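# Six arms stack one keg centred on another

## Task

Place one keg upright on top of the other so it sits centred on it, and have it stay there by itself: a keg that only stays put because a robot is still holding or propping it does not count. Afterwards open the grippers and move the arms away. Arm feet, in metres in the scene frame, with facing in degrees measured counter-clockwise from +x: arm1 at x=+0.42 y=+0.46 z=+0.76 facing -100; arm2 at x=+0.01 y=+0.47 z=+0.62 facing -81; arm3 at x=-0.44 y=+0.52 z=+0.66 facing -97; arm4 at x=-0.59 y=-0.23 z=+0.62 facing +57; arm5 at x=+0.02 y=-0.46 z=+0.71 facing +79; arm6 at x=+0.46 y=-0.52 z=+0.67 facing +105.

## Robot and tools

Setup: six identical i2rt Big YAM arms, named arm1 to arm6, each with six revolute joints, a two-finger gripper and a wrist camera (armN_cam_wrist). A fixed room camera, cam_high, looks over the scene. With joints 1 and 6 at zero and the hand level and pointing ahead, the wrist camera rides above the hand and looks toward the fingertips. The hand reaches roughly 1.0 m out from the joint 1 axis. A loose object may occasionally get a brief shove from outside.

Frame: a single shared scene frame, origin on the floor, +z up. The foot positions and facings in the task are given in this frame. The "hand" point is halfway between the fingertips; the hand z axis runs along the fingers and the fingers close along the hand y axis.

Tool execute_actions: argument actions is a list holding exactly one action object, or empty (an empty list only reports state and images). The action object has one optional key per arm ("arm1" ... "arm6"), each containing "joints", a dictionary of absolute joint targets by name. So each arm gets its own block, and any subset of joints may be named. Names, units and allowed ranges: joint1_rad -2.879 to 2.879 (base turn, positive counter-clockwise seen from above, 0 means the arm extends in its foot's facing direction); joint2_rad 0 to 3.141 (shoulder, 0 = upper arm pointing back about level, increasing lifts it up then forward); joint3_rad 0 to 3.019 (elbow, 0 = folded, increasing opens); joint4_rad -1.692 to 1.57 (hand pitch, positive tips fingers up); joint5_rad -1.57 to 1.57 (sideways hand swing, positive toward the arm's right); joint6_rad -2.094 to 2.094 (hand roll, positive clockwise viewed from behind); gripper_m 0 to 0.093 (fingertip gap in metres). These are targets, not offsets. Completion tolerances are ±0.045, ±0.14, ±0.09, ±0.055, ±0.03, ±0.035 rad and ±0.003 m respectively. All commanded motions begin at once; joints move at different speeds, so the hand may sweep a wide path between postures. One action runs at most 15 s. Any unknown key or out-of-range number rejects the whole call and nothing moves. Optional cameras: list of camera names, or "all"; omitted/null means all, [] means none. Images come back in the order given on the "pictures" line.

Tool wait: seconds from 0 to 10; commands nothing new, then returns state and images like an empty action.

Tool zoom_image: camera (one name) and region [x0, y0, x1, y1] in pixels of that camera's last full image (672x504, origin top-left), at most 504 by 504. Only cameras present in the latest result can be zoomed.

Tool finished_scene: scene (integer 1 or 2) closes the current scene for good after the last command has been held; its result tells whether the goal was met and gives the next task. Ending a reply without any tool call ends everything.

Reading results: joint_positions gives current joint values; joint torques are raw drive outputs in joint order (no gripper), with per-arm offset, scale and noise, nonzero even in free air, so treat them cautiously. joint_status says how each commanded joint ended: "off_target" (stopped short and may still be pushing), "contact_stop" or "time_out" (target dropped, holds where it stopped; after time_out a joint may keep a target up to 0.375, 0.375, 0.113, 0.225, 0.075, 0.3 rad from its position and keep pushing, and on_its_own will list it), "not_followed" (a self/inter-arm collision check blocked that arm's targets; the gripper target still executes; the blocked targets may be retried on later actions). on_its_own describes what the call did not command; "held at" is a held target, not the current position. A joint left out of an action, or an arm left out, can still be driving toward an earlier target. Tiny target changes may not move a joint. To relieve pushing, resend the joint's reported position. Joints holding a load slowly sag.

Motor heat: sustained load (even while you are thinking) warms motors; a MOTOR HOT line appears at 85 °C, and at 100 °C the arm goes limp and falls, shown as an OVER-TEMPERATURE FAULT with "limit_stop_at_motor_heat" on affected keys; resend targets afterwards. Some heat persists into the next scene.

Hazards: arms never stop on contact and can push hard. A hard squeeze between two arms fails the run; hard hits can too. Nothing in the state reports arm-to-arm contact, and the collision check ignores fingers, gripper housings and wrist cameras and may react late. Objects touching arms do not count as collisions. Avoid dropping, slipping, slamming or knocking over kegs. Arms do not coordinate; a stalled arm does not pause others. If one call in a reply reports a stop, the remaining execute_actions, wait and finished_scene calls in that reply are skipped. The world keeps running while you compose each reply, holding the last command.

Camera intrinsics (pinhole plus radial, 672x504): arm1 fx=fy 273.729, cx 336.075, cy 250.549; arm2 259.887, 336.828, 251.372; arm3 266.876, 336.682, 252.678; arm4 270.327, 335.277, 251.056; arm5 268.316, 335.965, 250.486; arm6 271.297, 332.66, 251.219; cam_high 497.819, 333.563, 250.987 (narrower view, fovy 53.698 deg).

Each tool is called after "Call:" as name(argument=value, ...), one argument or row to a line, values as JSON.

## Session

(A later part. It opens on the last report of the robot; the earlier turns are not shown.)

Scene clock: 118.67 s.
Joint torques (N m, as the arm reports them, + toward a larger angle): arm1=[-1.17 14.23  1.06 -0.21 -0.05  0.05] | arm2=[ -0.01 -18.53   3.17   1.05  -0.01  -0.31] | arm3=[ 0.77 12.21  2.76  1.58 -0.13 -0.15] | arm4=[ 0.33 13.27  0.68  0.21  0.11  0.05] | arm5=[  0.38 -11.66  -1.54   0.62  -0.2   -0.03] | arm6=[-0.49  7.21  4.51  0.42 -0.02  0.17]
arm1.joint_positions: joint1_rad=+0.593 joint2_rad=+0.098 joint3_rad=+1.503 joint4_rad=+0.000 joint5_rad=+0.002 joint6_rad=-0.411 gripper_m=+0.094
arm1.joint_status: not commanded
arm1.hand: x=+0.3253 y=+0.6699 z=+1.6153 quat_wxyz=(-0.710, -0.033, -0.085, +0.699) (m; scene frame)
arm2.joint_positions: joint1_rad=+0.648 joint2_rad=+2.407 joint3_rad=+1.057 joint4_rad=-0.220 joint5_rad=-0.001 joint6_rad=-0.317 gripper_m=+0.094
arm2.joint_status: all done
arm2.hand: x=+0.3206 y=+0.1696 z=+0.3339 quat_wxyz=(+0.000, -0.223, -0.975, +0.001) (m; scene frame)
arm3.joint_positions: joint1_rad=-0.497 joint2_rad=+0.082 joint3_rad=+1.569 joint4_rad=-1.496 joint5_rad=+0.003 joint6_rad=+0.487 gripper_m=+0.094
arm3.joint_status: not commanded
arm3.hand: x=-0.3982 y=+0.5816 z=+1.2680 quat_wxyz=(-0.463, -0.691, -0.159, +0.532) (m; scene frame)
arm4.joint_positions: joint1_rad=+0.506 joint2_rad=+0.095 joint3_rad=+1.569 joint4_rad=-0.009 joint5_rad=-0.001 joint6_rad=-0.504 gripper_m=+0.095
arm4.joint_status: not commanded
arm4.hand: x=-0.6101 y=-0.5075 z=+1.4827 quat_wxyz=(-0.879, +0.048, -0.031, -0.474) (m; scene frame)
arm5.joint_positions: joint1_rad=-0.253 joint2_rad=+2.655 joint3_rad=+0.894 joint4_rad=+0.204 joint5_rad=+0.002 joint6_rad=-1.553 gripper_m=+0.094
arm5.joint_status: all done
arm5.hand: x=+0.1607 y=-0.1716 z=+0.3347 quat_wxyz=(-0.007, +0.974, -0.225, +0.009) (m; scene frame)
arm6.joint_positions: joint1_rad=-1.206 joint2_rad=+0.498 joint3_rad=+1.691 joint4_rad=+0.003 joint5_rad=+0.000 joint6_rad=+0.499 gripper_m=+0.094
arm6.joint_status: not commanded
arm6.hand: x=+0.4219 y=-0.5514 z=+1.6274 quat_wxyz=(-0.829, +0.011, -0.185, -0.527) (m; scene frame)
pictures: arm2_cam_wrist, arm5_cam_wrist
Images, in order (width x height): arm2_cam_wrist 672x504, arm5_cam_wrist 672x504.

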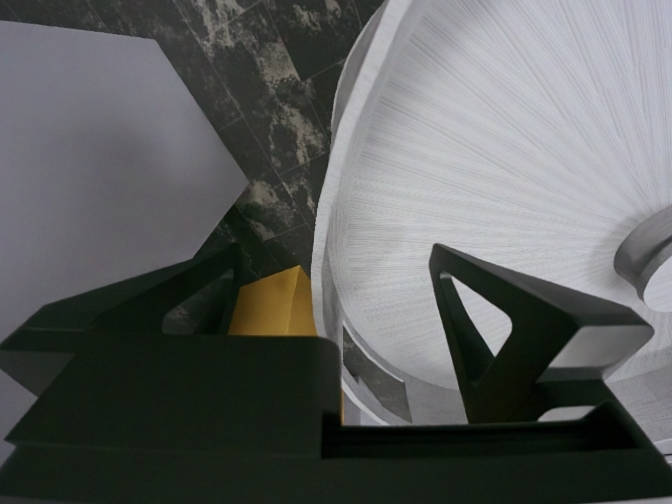

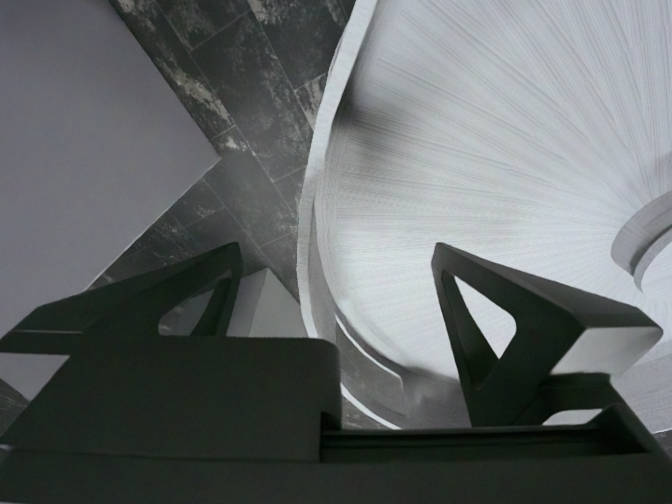

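Call:
execute_actions(
  actions=[
    {"arm5":{"joints":{"joint2_rad":2.71,"joint3_rad":0.915,"joint4_rad":0.225}},"arm2":{"joints":{"joint1_rad":0.66,"joint2_rad":2.435,"joint3_rad":1.08,"joint4_rad":-0.185}}},
  ],
  cameras=[],
)

Call:
execute_actions(
  actions=[
    {"arm5":{"joints":{"gripper_m":0}},"arm2":{"joints":{"gripper_m":0}}},
  ],
  cameras=["arm2_cam_wrist","arm5_cam_wrist"],
)

Call:
execute_actions(
  actions=[
    {"arm5":{"joints":{"joint2_rad":2.5,"joint3_rad":0.785,"joint4_rad":0.15}},"arm2":{"joints":{"joint2_rad":2.25,"joint3_rad":0.99,"joint4_rad":-0.29}}},
  ],
  cameras=["arm2_cam_wrist","arm5_cam_wrist","cam_high"],
)

Scene clock: 130.10 s.
Joint torques (N m, as the arm reports them, + toward a larger angle): arm1=[-1.18 14.23  1.06 -0.22 -0.04  0.05] | arm2=[  1.38 -17.82   3.08   0.9   -0.05  -0.26] | arm3=[ 0.63 12.7   2.78  1.71 -0.15 -0.12] | arm4=[ 0.23 13.15  0.67  0.19  0.1   0.06] | arm5=[  0.47 -10.91  -1.64   0.71  -0.2   -0.03] | arm6=[-0.48  7.18  4.51  0.44 -0.01  0.17]
arm1.joint_positions: joint1_rad=+0.593 joint2_rad=+0.098 joint3_rad=+1.503 joint4_rad=+0.000 joint5_rad=+0.002 joint6_rad=-0.411 gripper_m=+0.094
arm1.joint_status: not commanded
arm1.hand: x=+0.3253 y=+0.6699 z=+1.6153 quat_wxyz=(-0.710, -0.033, -0.085, +0.699) (m; scene frame)
arm2.joint_positions: joint1_rad=+0.649 joint2_rad=+2.430 joint3_rad=+1.066 joint4_rad=-0.200 joint5_rad=-0.001 joint6_rad=-0.317 gripper_m=+0.094
arm2.joint_status: all done
arm2.hand: x=+0.3214 y=+0.1692 z=+0.3251 quat_wxyz=(-0.003, -0.223, -0.975, +0.002) (m; scene frame)
arm3.joint_positions: joint1_rad=-0.497 joint2_rad=+0.082 joint3_rad=+1.569 joint4_rad=-1.496 joint5_rad=+0.003 joint6_rad=+0.487 gripper_m=+0.094
arm3.joint_status: not commanded
arm3.hand: x=-0.3982 y=+0.5816 z=+1.2680 quat_wxyz=(-0.463, -0.691, -0.159, +0.532) (m; scene frame)
arm4.joint_positions: joint1_rad=+0.506 joint2_rad=+0.095 joint3_rad=+1.569 joint4_rad=-0.009 joint5_rad=-0.001 joint6_rad=-0.504 gripper_m=+0.095
arm4.joint_status: not commanded
arm4.hand: x=-0.6101 y=-0.5075 z=+1.4827 quat_wxyz=(-0.879, +0.048, -0.031, -0.474) (m; scene frame)
arm5.joint_positions: joint1_rad=-0.253 joint2_rad=+2.701 joint3_rad=+0.917 joint4_rad=+0.217 joint5_rad=+0.002 joint6_rad=-1.553 gripper_m=+0.094
arm5.joint_status: all done
arm5.hand: x=+0.1581 y=-0.1776 z=+0.3193 quat_wxyz=(-0.002, +0.974, -0.225, +0.008) (m; scene frame)
arm6.joint_positions: joint1_rad=-1.206 joint2_rad=+0.498 joint3_rad=+1.691 joint4_rad=+0.003 joint5_rad=+0.000 joint6_rad=+0.499 gripper_m=+0.094
arm6.joint_status: not commanded
arm6.hand: x=+0.4219 y=-0.5514 z=+1.6274 quat_wxyz=(-0.829, +0.011, -0.185, -0.527) (m; scene frame)
pictures: none
No camera images: the call's "cameras" was empty. Leave "cameras" out to get every camera's image.

Scene clock: 130.90 s.
Joint torques (N m, as the arm reports them, + toward a larger angle): arm1=[-1.18 14.23  1.06 -0.21 -0.04  0.05] | arm2=[  0.47 -18.24   3.14   1.06  -0.23  -0.52] | arm3=[ 0.43 12.83  2.7   1.81 -0.15 -0.14] | arm4=[ 0.22 13.15  0.66  0.2   0.1   0.07] | arm5=[  0.19 -11.22  -1.24   0.54  -0.2    0.02] | arm6=[-0.52  7.22  4.5   0.43 -0.02  0.17]
arm1.joint_positions: joint1_rad=+0.593 joint2_rad=+0.098 joint3_rad=+1.503 joint4_rad=+0.000 joint5_rad=+0.002 joint6_rad=-0.411 gripper_m=+0.094
arm1.joint_status: not commanded
arm1.hand: x=+0.3253 y=+0.6699 z=+1.6153 quat_wxyz=(-0.710, -0.033, -0.085, +0.699) (m; scene frame)
arm2.joint_positions: joint1_rad=+0.667 joint2_rad=+2.432 joint3_rad=+1.065 joint4_rad=-0.200 joint5_rad=+0.004 joint6_rad=-0.294 gripper_m=+0.002
arm2.joint_status: all done
arm2.hand: x=+0.3251 y=+0.1751 z=+0.3244 quat_wxyz=(+0.000, -0.225, -0.974, +0.004) (m; scene frame)
arm3.joint_positions: joint1_rad=-0.497 joint2_rad=+0.082 joint3_rad=+1.569 joint4_rad=-1.496 joint5_rad=+0.003 joint6_rad=+0.487 gripper_m=+0.094
arm3.joint_status: not commanded
arm3.hand: x=-0.3982 y=+0.5816 z=+1.2680 quat_wxyz=(-0.463, -0.691, -0.159, +0.532) (m; scene frame)
arm4.joint_positions: joint1_rad=+0.506 joint2_rad=+0.095 joint3_rad=+1.569 joint4_rad=-0.009 joint5_rad=-0.001 joint6_rad=-0.504 gripper_m=+0.095
arm4.joint_status: not commanded
arm4.hand: x=-0.6101 y=-0.5075 z=+1.4827 quat_wxyz=(-0.879, +0.048, -0.031, -0.474) (m; scene frame)
arm5.joint_positions: joint1_rad=-0.253 joint2_rad=+2.705 joint3_rad=+0.911 joint4_rad=+0.220 joint5_rad=+0.002 joint6_rad=-1.561 gripper_m=+0.001
arm5.joint_status: all done
arm5.hand: x=+0.1560 y=-0.1822 z=+0.3187 quat_wxyz=(+0.002, +0.975, -0.222, +0.007) (m; scene frame)
arm6.joint_positions: joint1_rad=-1.206 joint2_rad=+0.498 joint3_rad=+1.691 joint4_rad=+0.003 joint5_rad=+0.000 joint6_rad=+0.499 gripper_m=+0.094
arm6.joint_status: not commanded
arm6.hand: x=+0.4219 y=-0.5514 z=+1.6274 quat_wxyz=(-0.829, +0.011, -0.185, -0.527) (m; scene frame)
pictures: arm2_cam_wrist, arm5_cam_wrist
Images, in order (width x height): arm2_cam_wrist 672x504, arm5_cam_wrist 672x504.

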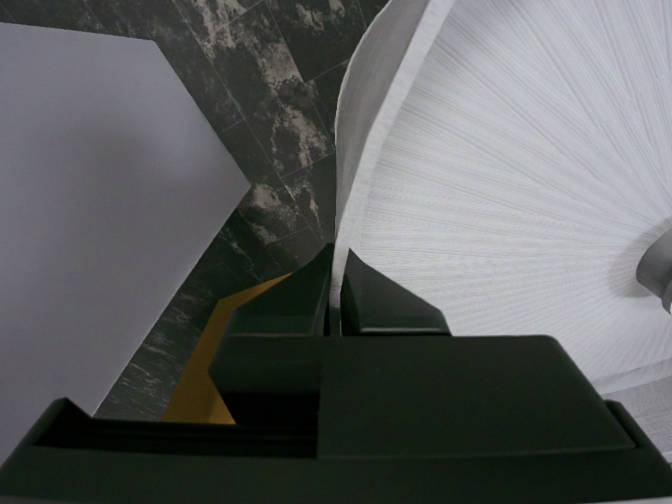

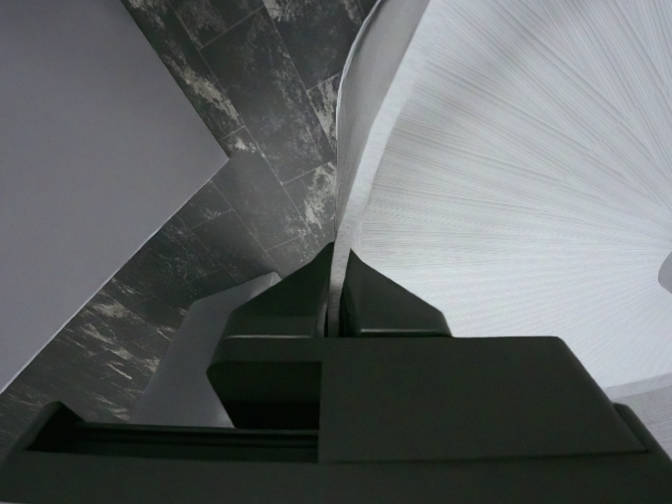

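Scene clock: 132.97 s.
Joint torques (N m, as the arm reports them, + toward a larger angle): arm1=[-1.21 14.22  1.05 -0.21 -0.05  0.05] | arm2=[  0.95 -33.83   0.28  -2.01  -1.23   0.07] | arm3=[ 0.49 12.87  2.69  1.81 -0.21 -0.15] | arm4=[ 0.15 13.25  0.66  0.2   0.11  0.06] | arm5=[ -0.19 -23.17  -8.97  -2.04   0.21   0.51] | arm6=[-0.5   7.21  4.5   0.42 -0.01  0.17]
arm1.joint_positions: joint1_rad=+0.593 joint2_rad=+0.098 joint3_rad=+1.503 joint4_rad=+0.000 joint5_rad=+0.002 joint6_rad=-0.411 gripper_m=+0.094
arm1.joint_status: not commanded
arm1.hand: x=+0.3253 y=+0.6699 z=+1.6153 quat_wxyz=(-0.710, -0.033, -0.085, +0.699) (m; scene frame)
arm2.joint_positions: joint1_rad=+0.662 joint2_rad=+2.415 joint3_rad=+1.007 joint4_rad=-0.217 joint5_rad=+0.032 joint6_rad=-0.351 gripper_m=+0.002
arm2.joint_status: joint2_rad time_out (moved -0.017 of -0.182); joint4_rad time_out (moved -0.017 of -0.090); the others done
arm2.on_its_own: joint2_rad reads +2.415 and still pushes toward +2.250 since a time_out; joint4_rad reads -0.217 and still pushes toward -0.290 since a time_out
arm2.hand: x=+0.2964 y=+0.1923 z=+0.3277 quat_wxyz=(+0.032, -0.199, -0.979, +0.001) (m; scene frame)
arm3.joint_positions: joint1_rad=-0.497 joint2_rad=+0.082 joint3_rad=+1.569 joint4_rad=-1.496 joint5_rad=+0.003 joint6_rad=+0.487 gripper_m=+0.094
arm3.joint_status: not commanded
arm3.hand: x=-0.3982 y=+0.5816 z=+1.2680 quat_wxyz=(-0.463, -0.691, -0.159, +0.532) (m; scene frame)
arm4.joint_positions: joint1_rad=+0.506 joint2_rad=+0.095 joint3_rad=+1.569 joint4_rad=-0.009 joint5_rad=-0.001 joint6_rad=-0.504 gripper_m=+0.095
arm4.joint_status: not commanded
arm4.hand: x=-0.6101 y=-0.5075 z=+1.4827 quat_wxyz=(-0.879, +0.048, -0.031, -0.474) (m; scene frame)
arm5.joint_positions: joint1_rad=-0.247 joint2_rad=+2.687 joint3_rad=+0.906 joint4_rad=+0.205 joint5_rad=-0.008 joint6_rad=-1.619 gripper_m=+0.001
arm5.joint_status: joint2_rad time_out (moved -0.018 of -0.205); joint3_rad time_out (moved -0.005 of -0.126); joint4_rad time_out (moved -0.015 of -0.070)
arm5.on_its_own: joint2_rad reads +2.687 and still pushes toward +2.500 since a time_out; joint3_rad reads +0.906 and still pushes toward +0.793 since a time_out; joint4_rad reads +0.205 and still pushes toward +0.150 since a time_out
arm5.hand: x=+0.1538 y=-0.1786 z=+0.3241 quat_wxyz=(+0.002, +0.982, -0.191, +0.001) (m; scene frame)
arm6.joint_positions: joint1_rad=-1.206 joint2_rad=+0.498 joint3_rad=+1.691 joint4_rad=+0.003 joint5_rad=+0.000 joint6_rad=+0.499 gripper_m=+0.094
arm6.joint_status: not commanded
arm6.hand: x=+0.4219 y=-0.5514 z=+1.6274 quat_wxyz=(-0.829, +0.011, -0.185, -0.527) (m; scene frame)
pictures: arm2_cam_wrist, arm5_cam_wrist, cam_high
Images, in order (width x height): arm2_cam_wrist 672x504, arm5_cam_wrist 672x504, cam_high 672x504.

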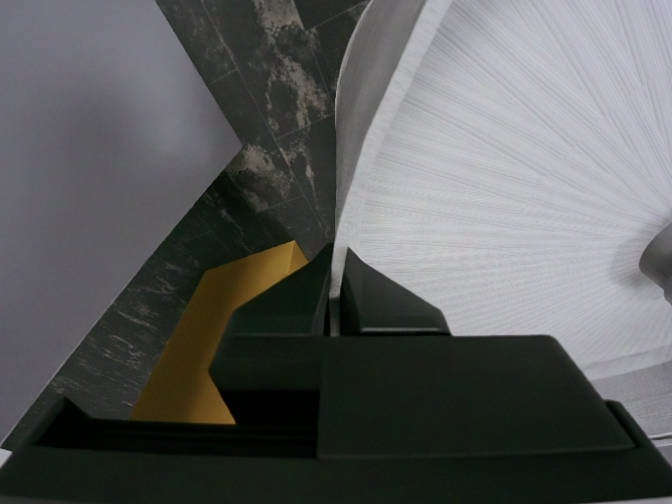

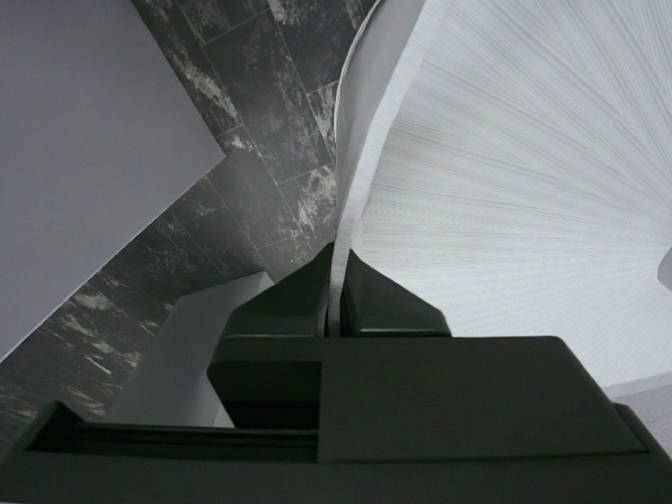

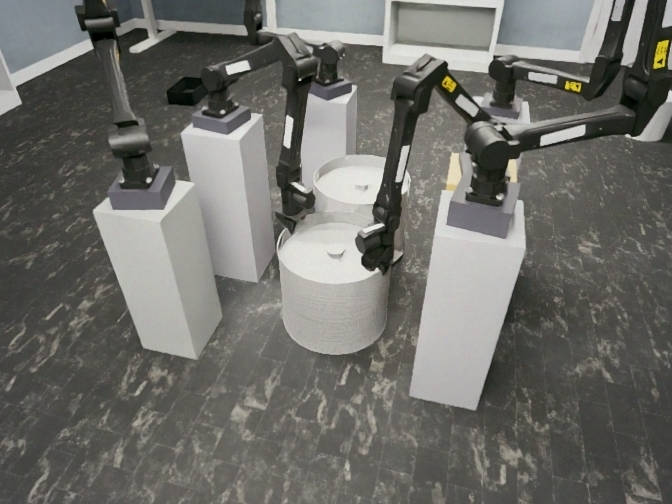

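Call:
execute_actions(
  actions=[
    {"arm5":{"joints":{"joint2_rad":2.36,"joint3_rad":0.79,"joint4_rad":0.17}},"arm2":{"joints":{"joint2_rad":2.08,"joint3_rad":1.02,"joint4_rad":-0.26}}},
  ],
  cameras=["arm2_cam_wrist","arm5_cam_wrist","cam_high"],
)

Scene clock: 141.47 s.
Joint torques (N m, as the arm reports them, + toward a larger angle): arm1=[-1.18 14.27  1.05 -0.22 -0.05  0.05] | arm2=[  0.65 -40.4    5.18  -0.14  -0.78  -0.31] | arm3=[ 0.89 13.2   2.94  1.79 -0.14 -0.14] | arm4=[ 0.29 13.32  0.65  0.21  0.1   0.07] | arm5=[ -0.09 -24.91  -3.75   0.11   0.16   0.18] | arm6=[-0.52  7.2   4.5   0.44 -0.01  0.17]
arm1.joint_positions: joint1_rad=+0.593 joint2_rad=+0.098 joint3_rad=+1.503 joint4_rad=+0.000 joint5_rad=+0.002 joint6_rad=-0.411 gripper_m=+0.094
arm1.joint_status: not commanded
arm1.hand: x=+0.3253 y=+0.6699 z=+1.6153 quat_wxyz=(-0.710, -0.033, -0.085, +0.699) (m; scene frame)
arm2.joint_positions: joint1_rad=+0.664 joint2_rad=+2.303 joint3_rad=+0.983 joint4_rad=-0.244 joint5_rad=+0.018 joint6_rad=-0.316 gripper_m=+0.002
arm2.joint_status: joint2_rad time_out (moved -0.111 of -0.335); the others done
arm2.on_its_own: joint2_rad reads +2.303 and still pushes toward +2.080 since a time_out
arm2.hand: x=+0.3153 y=+0.1791 z=+0.3693 quat_wxyz=(+0.002, -0.216, -0.976, +0.011) (m; scene frame)
arm3.joint_positions: joint1_rad=-0.497 joint2_rad=+0.082 joint3_rad=+1.569 joint4_rad=-1.496 joint5_rad=+0.003 joint6_rad=+0.487 gripper_m=+0.094
arm3.joint_status: not commanded
arm3.hand: x=-0.3982 y=+0.5816 z=+1.2680 quat_wxyz=(-0.463, -0.691, -0.159, +0.532) (m; scene frame)
arm4.joint_positions: joint1_rad=+0.506 joint2_rad=+0.095 joint3_rad=+1.569 joint4_rad=-0.009 joint5_rad=-0.001 joint6_rad=-0.504 gripper_m=+0.095
arm4.joint_status: not commanded
arm4.hand: x=-0.6101 y=-0.5075 z=+1.4827 quat_wxyz=(-0.879, +0.048, -0.031, -0.474) (m; scene frame)
arm5.joint_positions: joint1_rad=-0.248 joint2_rad=+2.577 joint3_rad=+0.828 joint4_rad=+0.176 joint5_rad=-0.008 joint6_rad=-1.580 gripper_m=+0.001
arm5.joint_status: joint2_rad time_out (moved -0.110 of -0.327); the others done
arm5.on_its_own: joint2_rad reads +2.577 and still pushes toward +2.360 since a time_out
arm5.hand: x=+0.1533 y=-0.1794 z=+0.3618 quat_wxyz=(+0.000, +0.978, -0.210, +0.002) (m; scene frame)
arm6.joint_positions: joint1_rad=-1.206 joint2_rad=+0.498 joint3_rad=+1.691 joint4_rad=+0.003 joint5_rad=+0.000 joint6_rad=+0.499 gripper_m=+0.094
arm6.joint_status: not commanded
arm6.hand: x=+0.4219 y=-0.5514 z=+1.6274 quat_wxyz=(-0.829, +0.011, -0.185, -0.527) (m; scene frame)
pictures: arm2_cam_wrist, arm5_cam_wrist, cam_high
Images, in order (width x height): arm2_cam_wrist 672x504, arm5_cam_wrist 672x504, cam_high 672x504.

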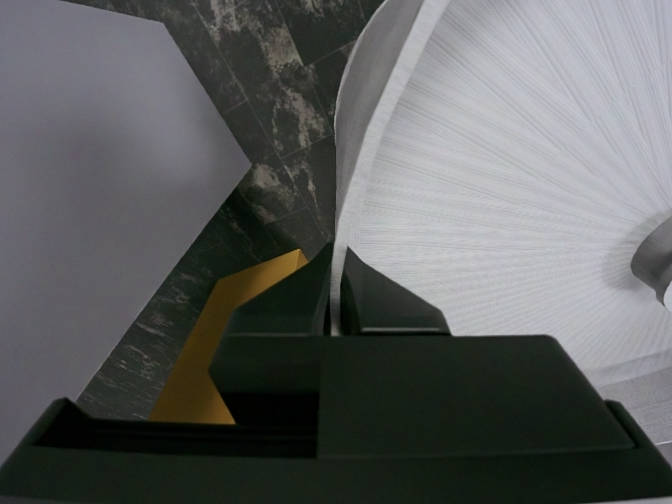

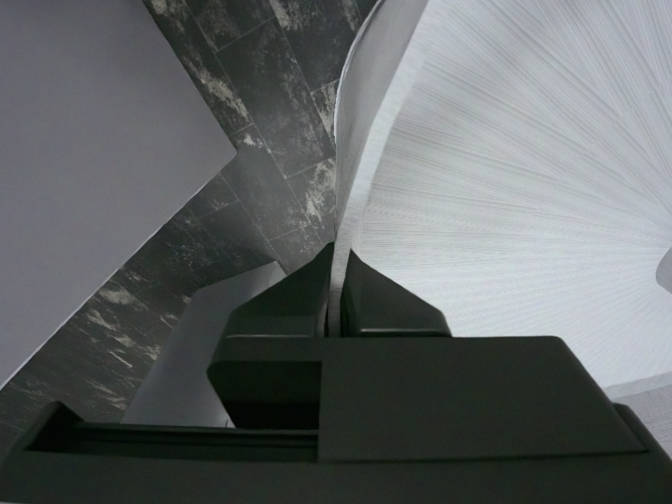

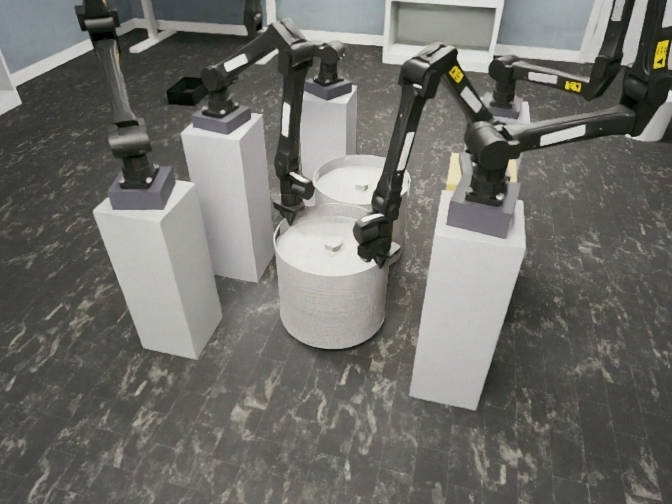

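Call:
execute_actions(
  actions=[
    {"arm5":{"joints":{"joint2_rad":1.96,"joint3_rad":0.675,"joint4_rad":-0.07}},"arm2":{"joints":{"joint2_rad":1.78,"joint3_rad":1.05,"joint4_rad":-0.52}}},
  ],
  cameras=[],
)

Scene clock: 152.90 s.
Joint torques (N m, as the arm reports them, + toward a larger angle): arm1=[-1.18 14.26  1.05 -0.21 -0.05  0.04] | arm2=[  0.28 -37.03  11.64   0.58  -0.72  -0.49] | arm3=[ 0.82 12.23  2.78  1.72 -0.11 -0.12] | arm4=[ 0.28 13.23  0.66  0.16  0.11  0.05] | arm5=[  1.06 -22.59   2.46   0.62   0.09  -0.02] | arm6=[-0.51  7.2   4.5   0.43 -0.01  0.17]
arm1.joint_positions: joint1_rad=+0.593 joint2_rad=+0.098 joint3_rad=+1.503 joint4_rad=+0.000 joint5_rad=+0.002 joint6_rad=-0.411 gripper_m=+0.094
arm1.joint_status: not commanded
arm1.hand: x=+0.3253 y=+0.6699 z=+1.6153 quat_wxyz=(-0.710, -0.033, -0.085, +0.699) (m; scene frame)
arm2.joint_positions: joint1_rad=+0.663 joint2_rad=+1.981 joint3_rad=+0.957 joint4_rad=-0.520 joint5_rad=+0.017 joint6_rad=-0.298 gripper_m=+0.003
arm2.joint_status: joint2_rad time_out (moved -0.323 of -0.523); joint3_rad time_out (moved -0.026 of +0.067); the others done
arm2.on_its_own: joint2_rad reads +1.981 and still pushes toward +1.780 since a time_out; joint3_rad reads +0.957 and still pushes toward +1.050 since a time_out
arm2.hand: x=+0.3293 y=+0.1663 z=+0.4975 quat_wxyz=(-0.008, -0.225, -0.974, +0.015) (m; scene frame)
arm3.joint_positions: joint1_rad=-0.497 joint2_rad=+0.082 joint3_rad=+1.569 joint4_rad=-1.496 joint5_rad=+0.003 joint6_rad=+0.487 gripper_m=+0.094
arm3.joint_status: not commanded
arm3.hand: x=-0.3982 y=+0.5816 z=+1.2680 quat_wxyz=(-0.463, -0.691, -0.159, +0.532) (m; scene frame)
arm4.joint_positions: joint1_rad=+0.506 joint2_rad=+0.095 joint3_rad=+1.569 joint4_rad=-0.009 joint5_rad=-0.001 joint6_rad=-0.504 gripper_m=+0.095
arm4.joint_status: not commanded
arm4.hand: x=-0.6101 y=-0.5075 z=+1.4827 quat_wxyz=(-0.879, +0.048, -0.031, -0.474) (m; scene frame)
arm5.joint_positions: joint1_rad=-0.258 joint2_rad=+2.159 joint3_rad=+0.645 joint4_rad=-0.078 joint5_rad=-0.005 joint6_rad=-1.557 gripper_m=+0.001
arm5.joint_status: joint2_rad time_out (moved -0.418 of -0.617); the others done
arm5.on_its_own: joint2_rad reads +2.159 and still pushes toward +1.960 since a time_out
arm5.hand: x=+0.1531 y=-0.1847 z=+0.4886 quat_wxyz=(+0.009, +0.974, -0.227, +0.001) (m; scene frame)
arm6.joint_positions: joint1_rad=-1.206 joint2_rad=+0.498 joint3_rad=+1.691 joint4_rad=+0.003 joint5_rad=+0.000 joint6_rad=+0.499 gripper_m=+0.094
arm6.joint_status: not commanded
arm6.hand: x=+0.4219 y=-0.5514 z=+1.6274 quat_wxyz=(-0.829, +0.011, -0.185, -0.527) (m; scene frame)
pictures: none
No camera images: the call's "cameras" was empty. Leave "cameras" out to get every camera's image.

Call:
execute_actions(
  actions=[
    {"arm5":{"joints":{"joint2_rad":1.5,"joint3_rad":0.72,"joint4_rad":-0.47}},"arm2":{"joints":{"joint2_rad":1.5,"joint3_rad":1.13,"joint4_rad":-0.854}}},
  ],
  cameras=[],
)

Scene clock: 161.90 s.
Joint torques (N m, as the arm reports them, + toward a larger angle): arm1=[-1.18 14.26  1.06 -0.22 -0.05  0.04] | arm2=[  0.56 -15.63   9.6    0.67   0.03  -0.28] | arm3=[-0.05 12.85  2.68  1.76 -0.13 -0.16] | arm4=[ 0.48 13.36  0.63  0.21  0.11  0.07] | arm5=[ 0.77 -9.11  6.89  0.83 -0.05  0.12] | arm6=[-0.5   7.21  4.5   0.44 -0.01  0.17]
arm1.joint_positions: joint1_rad=+0.593 joint2_rad=+0.098 joint3_rad=+1.503 joint4_rad=+0.000 joint5_rad=+0.002 joint6_rad=-0.411 gripper_m=+0.094
arm1.joint_status: not commanded
arm1.hand: x=+0.3253 y=+0.6699 z=+1.6153 quat_wxyz=(-0.710, -0.033, -0.085, +0.699) (m; scene frame)
arm2.joint_positions: joint1_rad=+0.669 joint2_rad=+1.518 joint3_rad=+1.113 joint4_rad=-0.845 joint5_rad=-0.002 joint6_rad=-0.316 gripper_m=+0.001
arm2.joint_status: all done
arm2.hand: x=+0.3763 y=+0.1321 z=+0.7471 quat_wxyz=(-0.138, -0.210, -0.964, +0.081) (m; scene frame)
arm3.joint_positions: joint1_rad=-0.497 joint2_rad=+0.082 joint3_rad=+1.569 joint4_rad=-1.496 joint5_rad=+0.003 joint6_rad=+0.487 gripper_m=+0.094
arm3.joint_status: not commanded
arm3.hand: x=-0.3982 y=+0.5816 z=+1.2680 quat_wxyz=(-0.463, -0.691, -0.159, +0.532) (m; scene frame)
arm4.joint_positions: joint1_rad=+0.506 joint2_rad=+0.095 joint3_rad=+1.569 joint4_rad=-0.009 joint5_rad=-0.001 joint6_rad=-0.504 gripper_m=+0.095
arm4.joint_status: not commanded
arm4.hand: x=-0.6101 y=-0.5075 z=+1.4827 quat_wxyz=(-0.879, +0.048, -0.031, -0.474) (m; scene frame)
arm5.joint_positions: joint1_rad=-0.258 joint2_rad=+1.511 joint3_rad=+0.707 joint4_rad=-0.466 joint5_rad=-0.002 joint6_rad=-1.568 gripper_m=+0.000
arm5.joint_status: all done
arm5.hand: x=+0.1934 y=-0.0941 z=+0.7110 quat_wxyz=(-0.147, +0.964, -0.217, +0.038) (m; scene frame)
arm6.joint_positions: joint1_rad=-1.206 joint2_rad=+0.498 joint3_rad=+1.691 joint4_rad=+0.003 joint5_rad=+0.000 joint6_rad=+0.499 gripper_m=+0.094
arm6.joint_status: not commanded
arm6.hand: x=+0.4219 y=-0.5514 z=+1.6274 quat_wxyz=(-0.829, +0.011, -0.185, -0.527) (m; scene frame)
pictures: none
No camera images: the call's "cameras" was empty. Leave "cameras" out to get every camera's image.

Dropped.

Call:
execute_actions(
  actions=[
    {"arm5":{"joints":{"joint2_rad":1.7,"joint3_rad":0.6,"gripper_m":0.093}},"arm2":{"joints":{"joint2_rad":1.7,"joint3_rad":0.99,"gripper_m":0.093}}},
  ],
  cameras=["arm2_cam_wrist","arm5_cam_wrist","cam_high"],
)

Scene clock: 169.43 s.
Joint torques (N m, as the arm reports them, + toward a larger angle): arm1=[-1.12 14.26  1.05 -0.22 -0.05  0.04] | arm2=[  0.11 -16.31   7.73   0.08   0.05  -0.26] | arm3=[ 0.44 12.42  2.76  1.64 -0.13 -0.14] | arm4=[ 0.29 13.15  0.67  0.19  0.12  0.07] | arm5=[ 0.93 -9.08  4.5   0.22 -0.05  0.06] | arm6=[-0.49  7.22  4.51  0.44 -0.01  0.17]
arm1.joint_positions: joint1_rad=+0.593 joint2_rad=+0.098 joint3_rad=+1.503 joint4_rad=+0.000 joint5_rad=+0.002 joint6_rad=-0.411 gripper_m=+0.094
arm1.joint_status: not commanded
arm1.hand: x=+0.3253 y=+0.6699 z=+1.6153 quat_wxyz=(-0.710, -0.033, -0.085, +0.699) (m; scene frame)
arm2.joint_positions: joint1_rad=+0.669 joint2_rad=+1.716 joint3_rad=+0.970 joint4_rad=-0.845 joint5_rad=-0.002 joint6_rad=-0.316 gripper_m=+0.093
arm2.joint_status: all done
arm2.hand: x=+0.3180 y=+0.1854 z=+0.6088 quat_wxyz=(+0.008, -0.213, -0.977, -0.005) (m; scene frame)
arm3.joint_positions: joint1_rad=-0.497 joint2_rad=+0.082 joint3_rad=+1.569 joint4_rad=-1.496 joint5_rad=+0.003 joint6_rad=+0.487 gripper_m=+0.094
arm3.joint_status: not commanded
arm3.hand: x=-0.3982 y=+0.5816 z=+1.2680 quat_wxyz=(-0.463, -0.691, -0.159, +0.532) (m; scene frame)
arm4.joint_positions: joint1_rad=+0.506 joint2_rad=+0.095 joint3_rad=+1.569 joint4_rad=-0.009 joint5_rad=-0.001 joint6_rad=-0.504 gripper_m=+0.095
arm4.joint_status: not commanded
arm4.hand: x=-0.6101 y=-0.5075 z=+1.4827 quat_wxyz=(-0.879, +0.048, -0.031, -0.474) (m; scene frame)
arm5.joint_positions: joint1_rad=-0.258 joint2_rad=+1.713 joint3_rad=+0.584 joint4_rad=-0.468 joint5_rad=-0.002 joint6_rad=-1.567 gripper_m=+0.093
arm5.joint_status: all done
arm5.hand: x=+0.1495 y=-0.1896 z=+0.6124 quat_wxyz=(+0.013, +0.975, -0.221, +0.002) (m; scene frame)
arm6.joint_positions: joint1_rad=-1.206 joint2_rad=+0.498 joint3_rad=+1.691 joint4_rad=+0.003 joint5_rad=+0.000 joint6_rad=+0.499 gripper_m=+0.094
arm6.joint_status: not commanded
arm6.hand: x=+0.4219 y=-0.5514 z=+1.6274 quat_wxyz=(-0.829, +0.011, -0.185, -0.527) (m; scene frame)
pictures: arm2_cam_wrist, arm5_cam_wrist, cam_high
Images, in order (width x height): arm2_cam_wrist 672x504, arm5_cam_wrist 672x504, cam_high 672x504.

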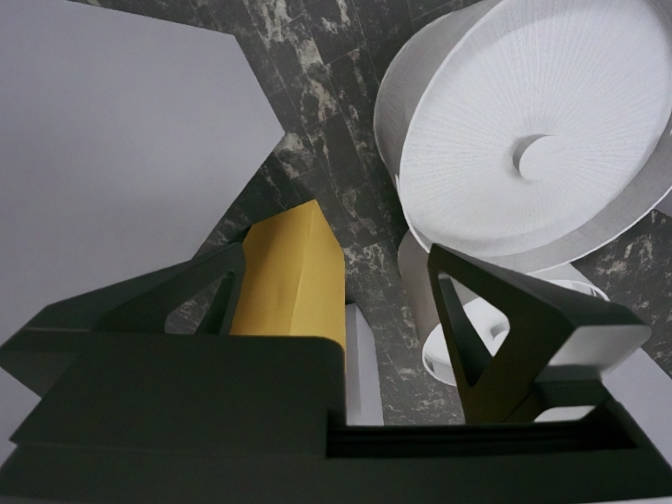

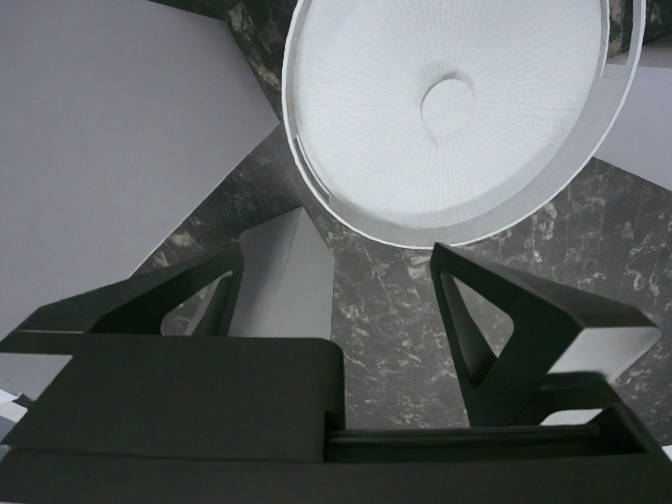

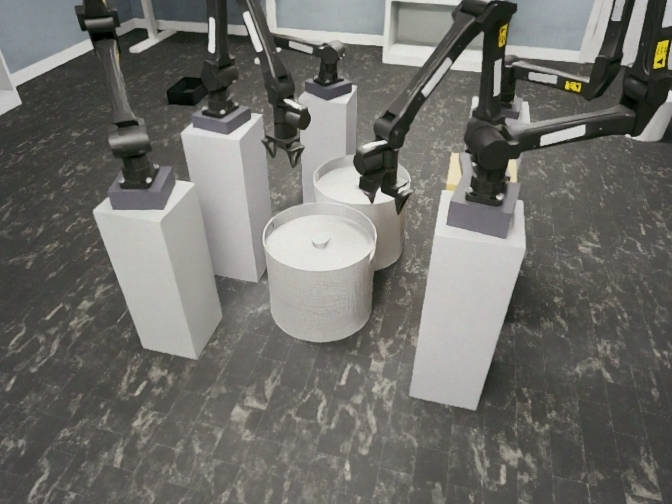

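Call:
execute_actions(
  actions=[
    {"arm5":{"joints":{"joint1_rad":0.2,"joint2_rad":2.1,"joint3_rad":0.58,"joint4_rad":-0.08,"joint6_rad":-0.6}},"arm2":{"joints":{"joint1_rad":0.131,"joint3_rad":0.77,"joint4_rad":-0.65,"joint6_rad":1.51}},"arm1":{"joints":{"joint1_rad":0.2,"joint2_rad":2.0,"joint3_rad":1.585,"joint4_rad":-1.2,"joint6_rad":0.18}}},
  ],
  cameras=[],
)

Call:
execute_actions(
  actions=[
    {"arm5":{"joints":{"joint2_rad":2.42,"joint3_rad":0.68,"joint4_rad":0.168}},"arm2":{"joints":{"joint2_rad":2.11,"joint4_rad":-0.21}},"arm1":{"joints":{"joint1_rad":0.089,"joint2_rad":2.66,"joint4_rad":-0.48}}},
  ],
  cameras=["arm1_cam_wrist","arm2_cam_wrist","arm5_cam_wrist","cam_high"],
)

Scene clock: 199.03 s.
Joint torques (N m, as the arm reports them, + toward a larger angle): arm1=[ -2.55 -19.63  10.12  -0.25   0.05   0.19] | arm2=[  0.8  -13.54   5.3    0.84   0.04   0.03] | arm3=[ 0.73 12.82  2.56  1.76 -0.09 -0.16] | arm4=[ 0.58 13.06  0.66  0.22  0.12  0.06] | arm5=[ 1.25 -9.84  0.47  0.72 -0.09  0.08] | arm6=[-0.49  7.2   4.51  0.43 -0.01  0.17]
arm1.joint_positions: joint1_rad=+0.211 joint2_rad=+2.002 joint3_rad=+1.573 joint4_rad=-1.193 joint5_rad=-0.001 joint6_rad=+0.166 gripper_m=+0.094
arm1.joint_status: all done
arm1.hand: x=+0.4462 y=-0.1162 z=+0.7898 quat_wxyz=(+0.028, -0.748, -0.663, -0.018) (m; scene frame)
arm2.joint_positions: joint1_rad=+0.129 joint2_rad=+1.711 joint3_rad=+0.766 joint4_rad=-0.665 joint5_rad=+0.000 joint6_rad=+1.495 gripper_m=+0.093
arm2.joint_status: all done
arm2.hand: x=+0.1095 y=+0.1278 z=+0.5599 quat_wxyz=(+0.018, -0.984, -0.179, +0.003) (m; scene frame)
arm3.joint_positions: joint1_rad=-0.497 joint2_rad=+0.082 joint3_rad=+1.569 joint4_rad=-1.496 joint5_rad=+0.003 joint6_rad=+0.487 gripper_m=+0.094
arm3.joint_status: not commanded
arm3.hand: x=-0.3982 y=+0.5816 z=+1.2680 quat_wxyz=(-0.463, -0.691, -0.159, +0.532) (m; scene frame)
arm4.joint_positions: joint1_rad=+0.506 joint2_rad=+0.095 joint3_rad=+1.569 joint4_rad=-0.009 joint5_rad=-0.001 joint6_rad=-0.504 gripper_m=+0.095
arm4.joint_status: not commanded
arm4.hand: x=-0.6101 y=-0.5075 z=+1.4827 quat_wxyz=(-0.879, +0.048, -0.031, -0.474) (m; scene frame)
arm5.joint_positions: joint1_rad=+0.200 joint2_rad=+2.105 joint3_rad=+0.580 joint4_rad=-0.091 joint5_rad=+0.000 joint6_rad=-0.609 gripper_m=+0.093
arm5.joint_status: all done
arm5.hand: x=+0.0187 y=-0.1809 z=+0.5009 quat_wxyz=(+0.018, +0.890, -0.456, +0.016) (m; scene frame)
arm6.joint_positions: joint1_rad=-1.206 joint2_rad=+0.498 joint3_rad=+1.691 joint4_rad=+0.003 joint5_rad=+0.000 joint6_rad=+0.499 gripper_m=+0.094
arm6.joint_status: not commanded
arm6.hand: x=+0.4219 y=-0.5514 z=+1.6274 quat_wxyz=(-0.829, +0.011, -0.185, -0.527) (m; scene frame)
pictures: none
No camera images: the call's "cameras" was empty. Leave "cameras" out to get every camera's image.

Scene clock: 200.63 s.
Joint torques (N m, as the arm reports them, + toward a larger angle): arm1=[ -1.41 -20.3    6.08   0.54   0.01   0.18] | arm2=[  1.84 -15.86   2.15   1.02   0.06  -0.02] | arm3=[ 0.93 12.48  2.74  1.9  -0.18 -0.14] | arm4=[ 0.37 13.37  0.69  0.24  0.1   0.07] | arm5=[  0.94 -10.97  -1.07   0.73  -0.08   0.08] | arm6=[-0.51  7.21  4.5   0.43 -0.02  0.17]
arm1.joint_positions: joint1_rad=+0.079 joint2_rad=+2.653 joint3_rad=+1.568 joint4_rad=-0.486 joint5_rad=+0.000 joint6_rad=+0.167 gripper_m=+0.094
arm1.joint_status: all done
arm1.hand: x=+0.3676 y=-0.0990 z=+0.4137 quat_wxyz=(+0.009, -0.791, -0.612, -0.001) (m; scene frame)
arm2.joint_positions: joint1_rad=+0.129 joint2_rad=+2.121 joint3_rad=+0.766 joint4_rad=-0.226 joint5_rad=+0.000 joint6_rad=+1.496 gripper_m=+0.093
arm2.joint_status: all done
arm2.hand: x=+0.1095 y=+0.1269 z=+0.4177 quat_wxyz=(+0.004, -0.984, -0.179, +0.001) (m; scene frame)
arm3.joint_positions: joint1_rad=-0.497 joint2_rad=+0.082 joint3_rad=+1.569 joint4_rad=-1.496 joint5_rad=+0.003 joint6_rad=+0.487 gripper_m=+0.094
arm3.joint_status: not commanded
arm3.hand: x=-0.3982 y=+0.5816 z=+1.2680 quat_wxyz=(-0.463, -0.691, -0.159, +0.532) (m; scene frame)
arm4.joint_positions: joint1_rad=+0.506 joint2_rad=+0.095 joint3_rad=+1.569 joint4_rad=-0.009 joint5_rad=-0.001 joint6_rad=-0.504 gripper_m=+0.095
arm4.joint_status: not commanded
arm4.hand: x=-0.6101 y=-0.5075 z=+1.4827 quat_wxyz=(-0.879, +0.048, -0.031, -0.474) (m; scene frame)
arm5.joint_positions: joint1_rad=+0.200 joint2_rad=+2.431 joint3_rad=+0.677 joint4_rad=+0.158 joint5_rad=+0.000 joint6_rad=-0.608 gripper_m=+0.093
arm5.joint_status: all done
arm5.hand: x=+0.0199 y=-0.1838 z=+0.4108 quat_wxyz=(+0.010, +0.890, -0.456, +0.012) (m; scene frame)
arm6.joint_positions: joint1_rad=-1.206 joint2_rad=+0.498 joint3_rad=+1.691 joint4_rad=+0.003 joint5_rad=+0.000 joint6_rad=+0.499 gripper_m=+0.094
arm6.joint_status: not commanded
arm6.hand: x=+0.4219 y=-0.5514 z=+1.6274 quat_wxyz=(-0.829, +0.011, -0.185, -0.527) (m; scene frame)
pictures: arm1_cam_wrist, arm2_cam_wrist, arm5_cam_wrist, cam_high
Images, in order (width x height): arm1_cam_wrist 672x504, arm2_cam_wrist 672x504, arm5_cam_wrist 672x504, cam_high 672x504.

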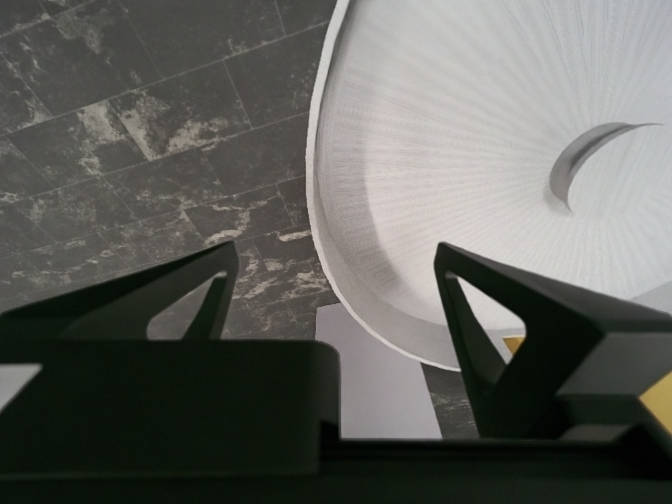

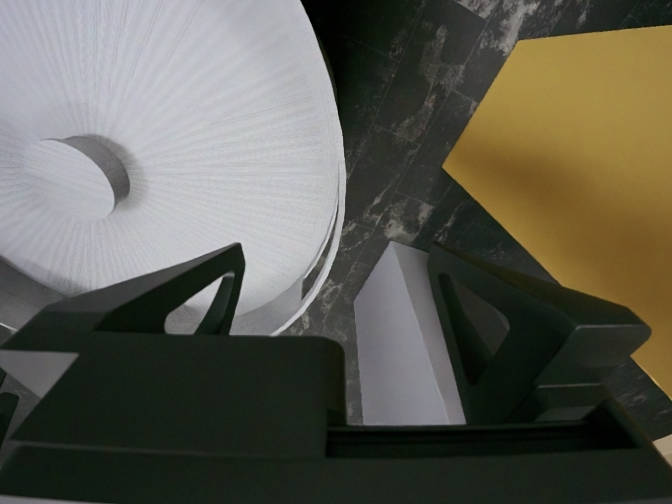

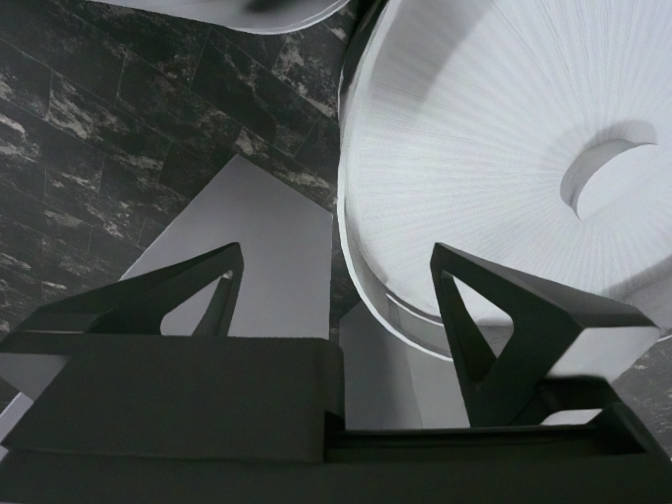

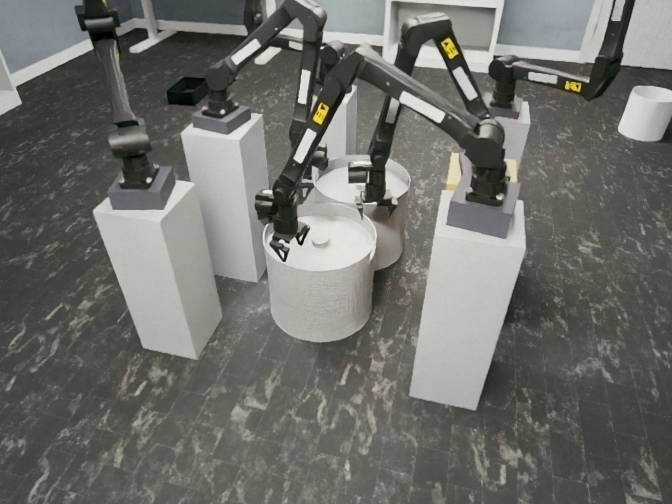

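Call:
execute_actions(
  actions=[
    {"arm5":{"joints":{"joint2_rad":2.54,"joint3_rad":0.75,"joint4_rad":0.22}},"arm2":{"joints":{"joint1_rad":0.088,"joint2_rad":2.23,"joint3_rad":0.815,"joint4_rad":-0.14,"joint6_rad":1.39}},"arm1":{"joints":{"joint1_rad":0.115,"joint2_rad":2.74,"joint3_rad":1.64,"joint4_rad":-0.45}}},
  ],
  cameras=[],
)

Call:
execute_actions(
  actions=[
    {"arm5":{"joints":{"joint2_rad":2.65,"joint3_rad":0.81,"joint4_rad":0.27}},"arm2":{"joints":{"joint2_rad":2.34,"joint3_rad":0.855,"joint4_rad":-0.07}},"arm1":{"joints":{"joint2_rad":2.82,"joint3_rad":1.70,"joint4_rad":-0.43}}},
  ],
  cameras=[],
)

Call:
execute_actions(
  actions=[
    {"arm5":{"joints":{"joint2_rad":2.75,"joint3_rad":0.876,"joint4_rad":0.31}},"arm2":{"joints":{"joint2_rad":2.445,"joint3_rad":0.9,"joint4_rad":0}},"arm1":{"joints":{"joint2_rad":2.9,"joint3_rad":1.76,"joint4_rad":-0.41}}},
  ],
  cameras=["arm1_cam_wrist","arm2_cam_wrist","arm5_cam_wrist"],
)

Call:
execute_actions(
  actions=[
    {"arm5":{"joints":{"gripper_m":0}},"arm2":{"joints":{"gripper_m":0}},"arm1":{"joints":{"gripper_m":0}}},
  ],
  cameras=[],
)

Scene clock: 229.83 s.
Joint torques (N m, as the arm reports them, + toward a larger angle): arm1=[ -1.71 -19.42   5.52   0.49   0.01   0.18] | arm2=[  0.45 -16.08   1.8    0.92   0.07  -0.31] | arm3=[ 0.17 13.    2.83  1.66 -0.18 -0.1 ] | arm4=[ 0.23 13.15  0.71  0.17  0.1   0.06] | arm5=[  1.07 -10.73  -1.74   0.62  -0.08   0.09] | arm6=[-0.51  7.21  4.5   0.43 -0.02  0.17]
arm1.joint_positions: joint1_rad=+0.110 joint2_rad=+2.728 joint3_rad=+1.627 joint4_rad=-0.454 joint5_rad=+0.000 joint6_rad=+0.167 gripper_m=+0.094
arm1.joint_status: all done
arm1.hand: x=+0.3847 y=-0.1063 z=+0.3830 quat_wxyz=(+0.003, -0.781, -0.624, +0.004) (m; scene frame)
arm2.joint_positions: joint1_rad=+0.092 joint2_rad=+2.237 joint3_rad=+0.812 joint4_rad=-0.153 joint5_rad=+0.000 joint6_rad=+1.405 gripper_m=+0.093
arm2.joint_status: all done
arm2.hand: x=+0.0982 y=+0.1171 z=+0.3816 quat_wxyz=(+0.002, -0.979, -0.205, +0.001) (m; scene frame)
arm3.joint_positions: joint1_rad=-0.497 joint2_rad=+0.082 joint3_rad=+1.569 joint4_rad=-1.496 joint5_rad=+0.003 joint6_rad=+0.487 gripper_m=+0.094
arm3.joint_status: not commanded
arm3.hand: x=-0.3982 y=+0.5816 z=+1.2680 quat_wxyz=(-0.463, -0.691, -0.159, +0.532) (m; scene frame)
arm4.joint_positions: joint1_rad=+0.506 joint2_rad=+0.095 joint3_rad=+1.569 joint4_rad=-0.009 joint5_rad=-0.001 joint6_rad=-0.504 gripper_m=+0.095
arm4.joint_status: not commanded
arm4.hand: x=-0.6101 y=-0.5075 z=+1.4827 quat_wxyz=(-0.879, +0.048, -0.031, -0.474) (m; scene frame)
arm5.joint_positions: joint1_rad=+0.200 joint2_rad=+2.537 joint3_rad=+0.754 joint4_rad=+0.216 joint5_rad=+0.000 joint6_rad=-0.608 gripper_m=+0.093
arm5.joint_status: all done
arm5.hand: x=+0.0200 y=-0.1683 z=+0.3768 quat_wxyz=(-0.003, +0.890, -0.456, +0.005) (m; scene frame)
arm6.joint_positions: joint1_rad=-1.206 joint2_rad=+0.498 joint3_rad=+1.691 joint4_rad=+0.003 joint5_rad=+0.000 joint6_rad=+0.499 gripper_m=+0.094
arm6.joint_status: not commanded
arm6.hand: x=+0.4219 y=-0.5514 z=+1.6274 quat_wxyz=(-0.829, +0.011, -0.185, -0.527) (m; scene frame)
pictures: none
No camera images: the call's "cameras" was empty. Leave "cameras" out to get every camera's image.

Scene clock: 230.70 s.
Joint torques (N m, as the arm reports them, + toward a larger angle): arm1=[ -1.51 -19.94   5.43   0.48   0.01   0.18] | arm2=[  0.25 -16.86   1.11   0.79   0.02  -0.3 ] | arm3=[ 0.62 13.06  2.76  1.87 -0.11 -0.13] | arm4=[ 0.25 13.3   0.63  0.21  0.11  0.06] | arm5=[  0.87 -11.01  -2.18   0.66  -0.07   0.08] | arm6=[-0.5   7.2   4.5   0.43 -0.02  0.17]
arm1.joint_positions: joint1_rad=+0.110 joint2_rad=+2.809 joint3_rad=+1.686 joint4_rad=-0.435 joint5_rad=+0.000 joint6_rad=+0.167 gripper_m=+0.094
arm1.joint_status: all done
arm1.hand: x=+0.3845 y=-0.1036 z=+0.3485 quat_wxyz=(+0.004, -0.781, -0.624, +0.003) (m; scene frame)
arm2.joint_positions: joint1_rad=+0.092 joint2_rad=+2.346 joint3_rad=+0.854 joint4_rad=-0.083 joint5_rad=+0.000 joint6_rad=+1.404 gripper_m=+0.093
arm2.joint_status: all done
arm2.hand: x=+0.0984 y=+0.1161 z=+0.3457 quat_wxyz=(+0.001, -0.979, -0.206, +0.001) (m; scene frame)
arm3.joint_positions: joint1_rad=-0.497 joint2_rad=+0.082 joint3_rad=+1.569 joint4_rad=-1.496 joint5_rad=+0.003 joint6_rad=+0.487 gripper_m=+0.094
arm3.joint_status: not commanded
arm3.hand: x=-0.3982 y=+0.5816 z=+1.2680 quat_wxyz=(-0.463, -0.691, -0.159, +0.532) (m; scene frame)
arm4.joint_positions: joint1_rad=+0.506 joint2_rad=+0.095 joint3_rad=+1.569 joint4_rad=-0.009 joint5_rad=-0.001 joint6_rad=-0.504 gripper_m=+0.095
arm4.joint_status: not commanded
arm4.hand: x=-0.6101 y=-0.5075 z=+1.4827 quat_wxyz=(-0.879, +0.048, -0.031, -0.474) (m; scene frame)
arm5.joint_positions: joint1_rad=+0.200 joint2_rad=+2.648 joint3_rad=+0.816 joint4_rad=+0.264 joint5_rad=+0.000 joint6_rad=-0.608 gripper_m=+0.093
arm5.joint_status: all done
arm5.hand: x=+0.0205 y=-0.1717 z=+0.3413 quat_wxyz=(-0.003, +0.890, -0.456, +0.005) (m; scene frame)
arm6.joint_positions: joint1_rad=-1.206 joint2_rad=+0.498 joint3_rad=+1.691 joint4_rad=+0.003 joint5_rad=+0.000 joint6_rad=+0.499 gripper_m=+0.094
arm6.joint_status: not commanded
arm6.hand: x=+0.4219 y=-0.5514 z=+1.6274 quat_wxyz=(-0.829, +0.011, -0.185, -0.527) (m; scene frame)
pictures: none
No camera images: the call's "cameras" was empty. Leave "cameras" out to get every camera's image.

Scene clock: 231.63 s.
Joint torques (N m, as the arm reports them, + toward a larger angle): arm1=[ -1.26 -19.82   5.15   0.51   0.01   0.18] | arm2=[  1.23 -16.41   0.63   1.12   0.    -0.27] | arm3=[ 0.7  12.55  2.79  1.83 -0.17 -0.15] | arm4=[ 0.29 13.24  0.68  0.23  0.1   0.06] | arm5=[  1.06 -10.37  -2.33   0.58  -0.16   0.09] | arm6=[-0.49  7.18  4.51  0.43 -0.01  0.17]
arm1.joint_positions: joint1_rad=+0.110 joint2_rad=+2.889 joint3_rad=+1.747 joint4_rad=-0.415 joint5_rad=+0.000 joint6_rad=+0.167 gripper_m=+0.094
arm1.joint_status: all done
arm1.hand: x=+0.3843 y=-0.1008 z=+0.3153 quat_wxyz=(+0.003, -0.781, -0.624, +0.004) (m; scene frame)
arm2.joint_positions: joint1_rad=+0.092 joint2_rad=+2.450 joint3_rad=+0.899 joint4_rad=-0.013 joint5_rad=+0.000 joint6_rad=+1.403 gripper_m=+0.093
arm2.joint_status: all done
arm2.hand: x=+0.0988 y=+0.1144 z=+0.3108 quat_wxyz=(-0.004, -0.979, -0.206, +0.001) (m; scene frame)
arm3.joint_positions: joint1_rad=-0.497 joint2_rad=+0.082 joint3_rad=+1.569 joint4_rad=-1.496 joint5_rad=+0.003 joint6_rad=+0.487 gripper_m=+0.094
arm3.joint_status: not commanded
arm3.hand: x=-0.3982 y=+0.5816 z=+1.2680 quat_wxyz=(-0.463, -0.691, -0.159, +0.532) (m; scene frame)
arm4.joint_positions: joint1_rad=+0.506 joint2_rad=+0.095 joint3_rad=+1.569 joint4_rad=-0.009 joint5_rad=-0.001 joint6_rad=-0.504 gripper_m=+0.095
arm4.joint_status: not commanded
arm4.hand: x=-0.6101 y=-0.5075 z=+1.4827 quat_wxyz=(-0.879, +0.048, -0.031, -0.474) (m; scene frame)
arm5.joint_positions: joint1_rad=+0.200 joint2_rad=+2.738 joint3_rad=+0.881 joint4_rad=+0.306 joint5_rad=+0.002 joint6_rad=-0.609 gripper_m=+0.093
arm5.joint_status: all done
arm5.hand: x=+0.0212 y=-0.1671 z=+0.3108 quat_wxyz=(-0.011, +0.890, -0.456, +0.002) (m; scene frame)
arm6.joint_positions: joint1_rad=-1.206 joint2_rad=+0.498 joint3_rad=+1.691 joint4_rad=+0.003 joint5_rad=+0.000 joint6_rad=+0.499 gripper_m=+0.094
arm6.joint_status: not commanded
arm6.hand: x=+0.4219 y=-0.5514 z=+1.6274 quat_wxyz=(-0.829, +0.011, -0.185, -0.527) (m; scene frame)
pictures: arm1_cam_wrist, arm2_cam_wrist, arm5_cam_wrist
Images, in order (width x height): arm1_cam_wrist 672x504, arm2_cam_wrist 672x504, arm5_cam_wrist 672x504.

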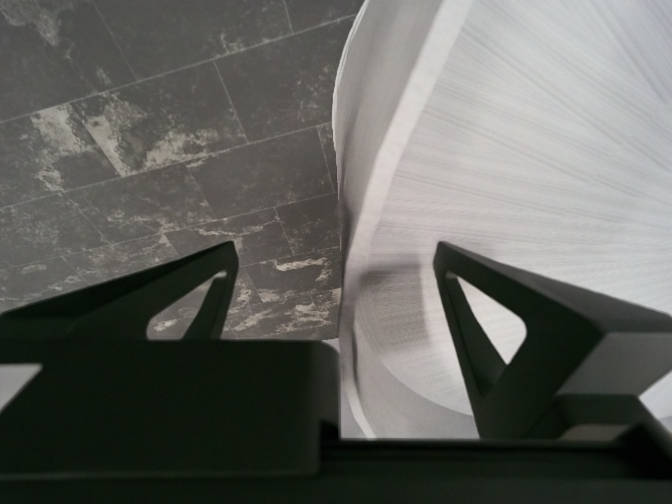

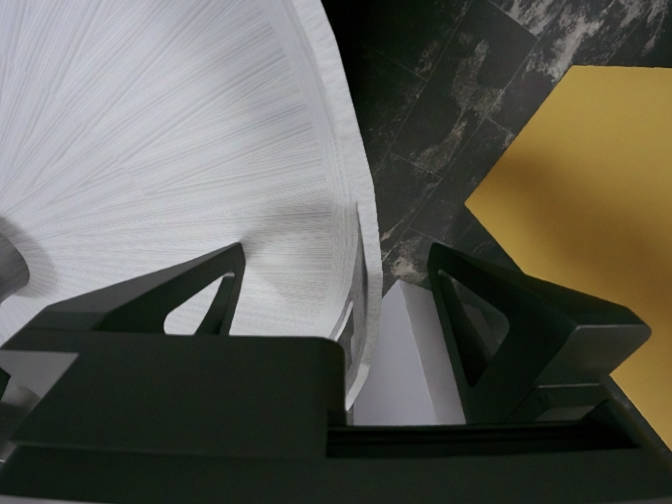

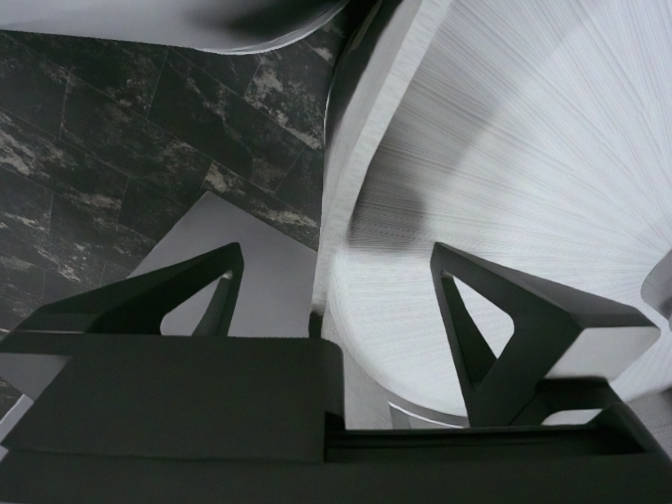

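Scene clock: 232.47 s.
Joint torques (N m, as the arm reports them, + toward a larger angle): arm1=[ -0.98 -19.77   5.15   0.46   0.2    0.52] | arm2=[  0.57 -16.47   1.47   1.02  -0.01  -0.49] | arm3=[ 0.48 13.26  2.67  1.7  -0.14 -0.18] | arm4=[ 0.28 13.23  0.64  0.26  0.1   0.07] | arm5=[  0.78 -10.54  -2.08   0.7    0.7   -0.14] | arm6=[-0.5   7.26  4.5   0.43 -0.01  0.17]
arm1.joint_positions: joint1_rad=+0.103 joint2_rad=+2.889 joint3_rad=+1.747 joint4_rad=-0.415 joint5_rad=-0.006 joint6_rad=+0.133 gripper_m=+0.001
arm1.joint_status: all done
arm1.hand: x=+0.3813 y=-0.1006 z=+0.3153 quat_wxyz=(+0.001, -0.773, -0.635, +0.002) (m; scene frame)
arm2.joint_positions: joint1_rad=+0.091 joint2_rad=+2.454 joint3_rad=+0.886 joint4_rad=-0.016 joint5_rad=+0.002 joint6_rad=+1.422 gripper_m=+0.002
arm2.joint_status: all done
arm2.hand: x=+0.0959 y=+0.1243 z=+0.3096 quat_wxyz=(+0.005, -0.981, -0.196, +0.002) (m; scene frame)
arm3.joint_positions: joint1_rad=-0.497 joint2_rad=+0.082 joint3_rad=+1.569 joint4_rad=-1.496 joint5_rad=+0.003 joint6_rad=+0.487 gripper_m=+0.094
arm3.joint_status: not commanded
arm3.hand: x=-0.3982 y=+0.5816 z=+1.2680 quat_wxyz=(-0.463, -0.691, -0.159, +0.532) (m; scene frame)
arm4.joint_positions: joint1_rad=+0.506 joint2_rad=+0.095 joint3_rad=+1.569 joint4_rad=-0.009 joint5_rad=-0.001 joint6_rad=-0.504 gripper_m=+0.095
arm4.joint_status: not commanded
arm4.hand: x=-0.6101 y=-0.5075 z=+1.4827 quat_wxyz=(-0.879, +0.048, -0.031, -0.474) (m; scene frame)
arm5.joint_positions: joint1_rad=+0.203 joint2_rad=+2.741 joint3_rad=+0.877 joint4_rad=+0.304 joint5_rad=-0.020 joint6_rad=-0.581 gripper_m=+0.001
arm5.joint_status: all done
arm5.hand: x=+0.0167 y=-0.1719 z=+0.3104 quat_wxyz=(-0.002, +0.884, -0.467, -0.005) (m; scene frame)
arm6.joint_positions: joint1_rad=-1.206 joint2_rad=+0.498 joint3_rad=+1.691 joint4_rad=+0.003 joint5_rad=+0.000 joint6_rad=+0.499 gripper_m=+0.094
arm6.joint_status: not commanded
arm6.hand: x=+0.4219 y=-0.5514 z=+1.6274 quat_wxyz=(-0.829, +0.011, -0.185, -0.527) (m; scene frame)
pictures: none
No camera images: the call's "cameras" was empty. Leave "cameras" out to get every camera's image.


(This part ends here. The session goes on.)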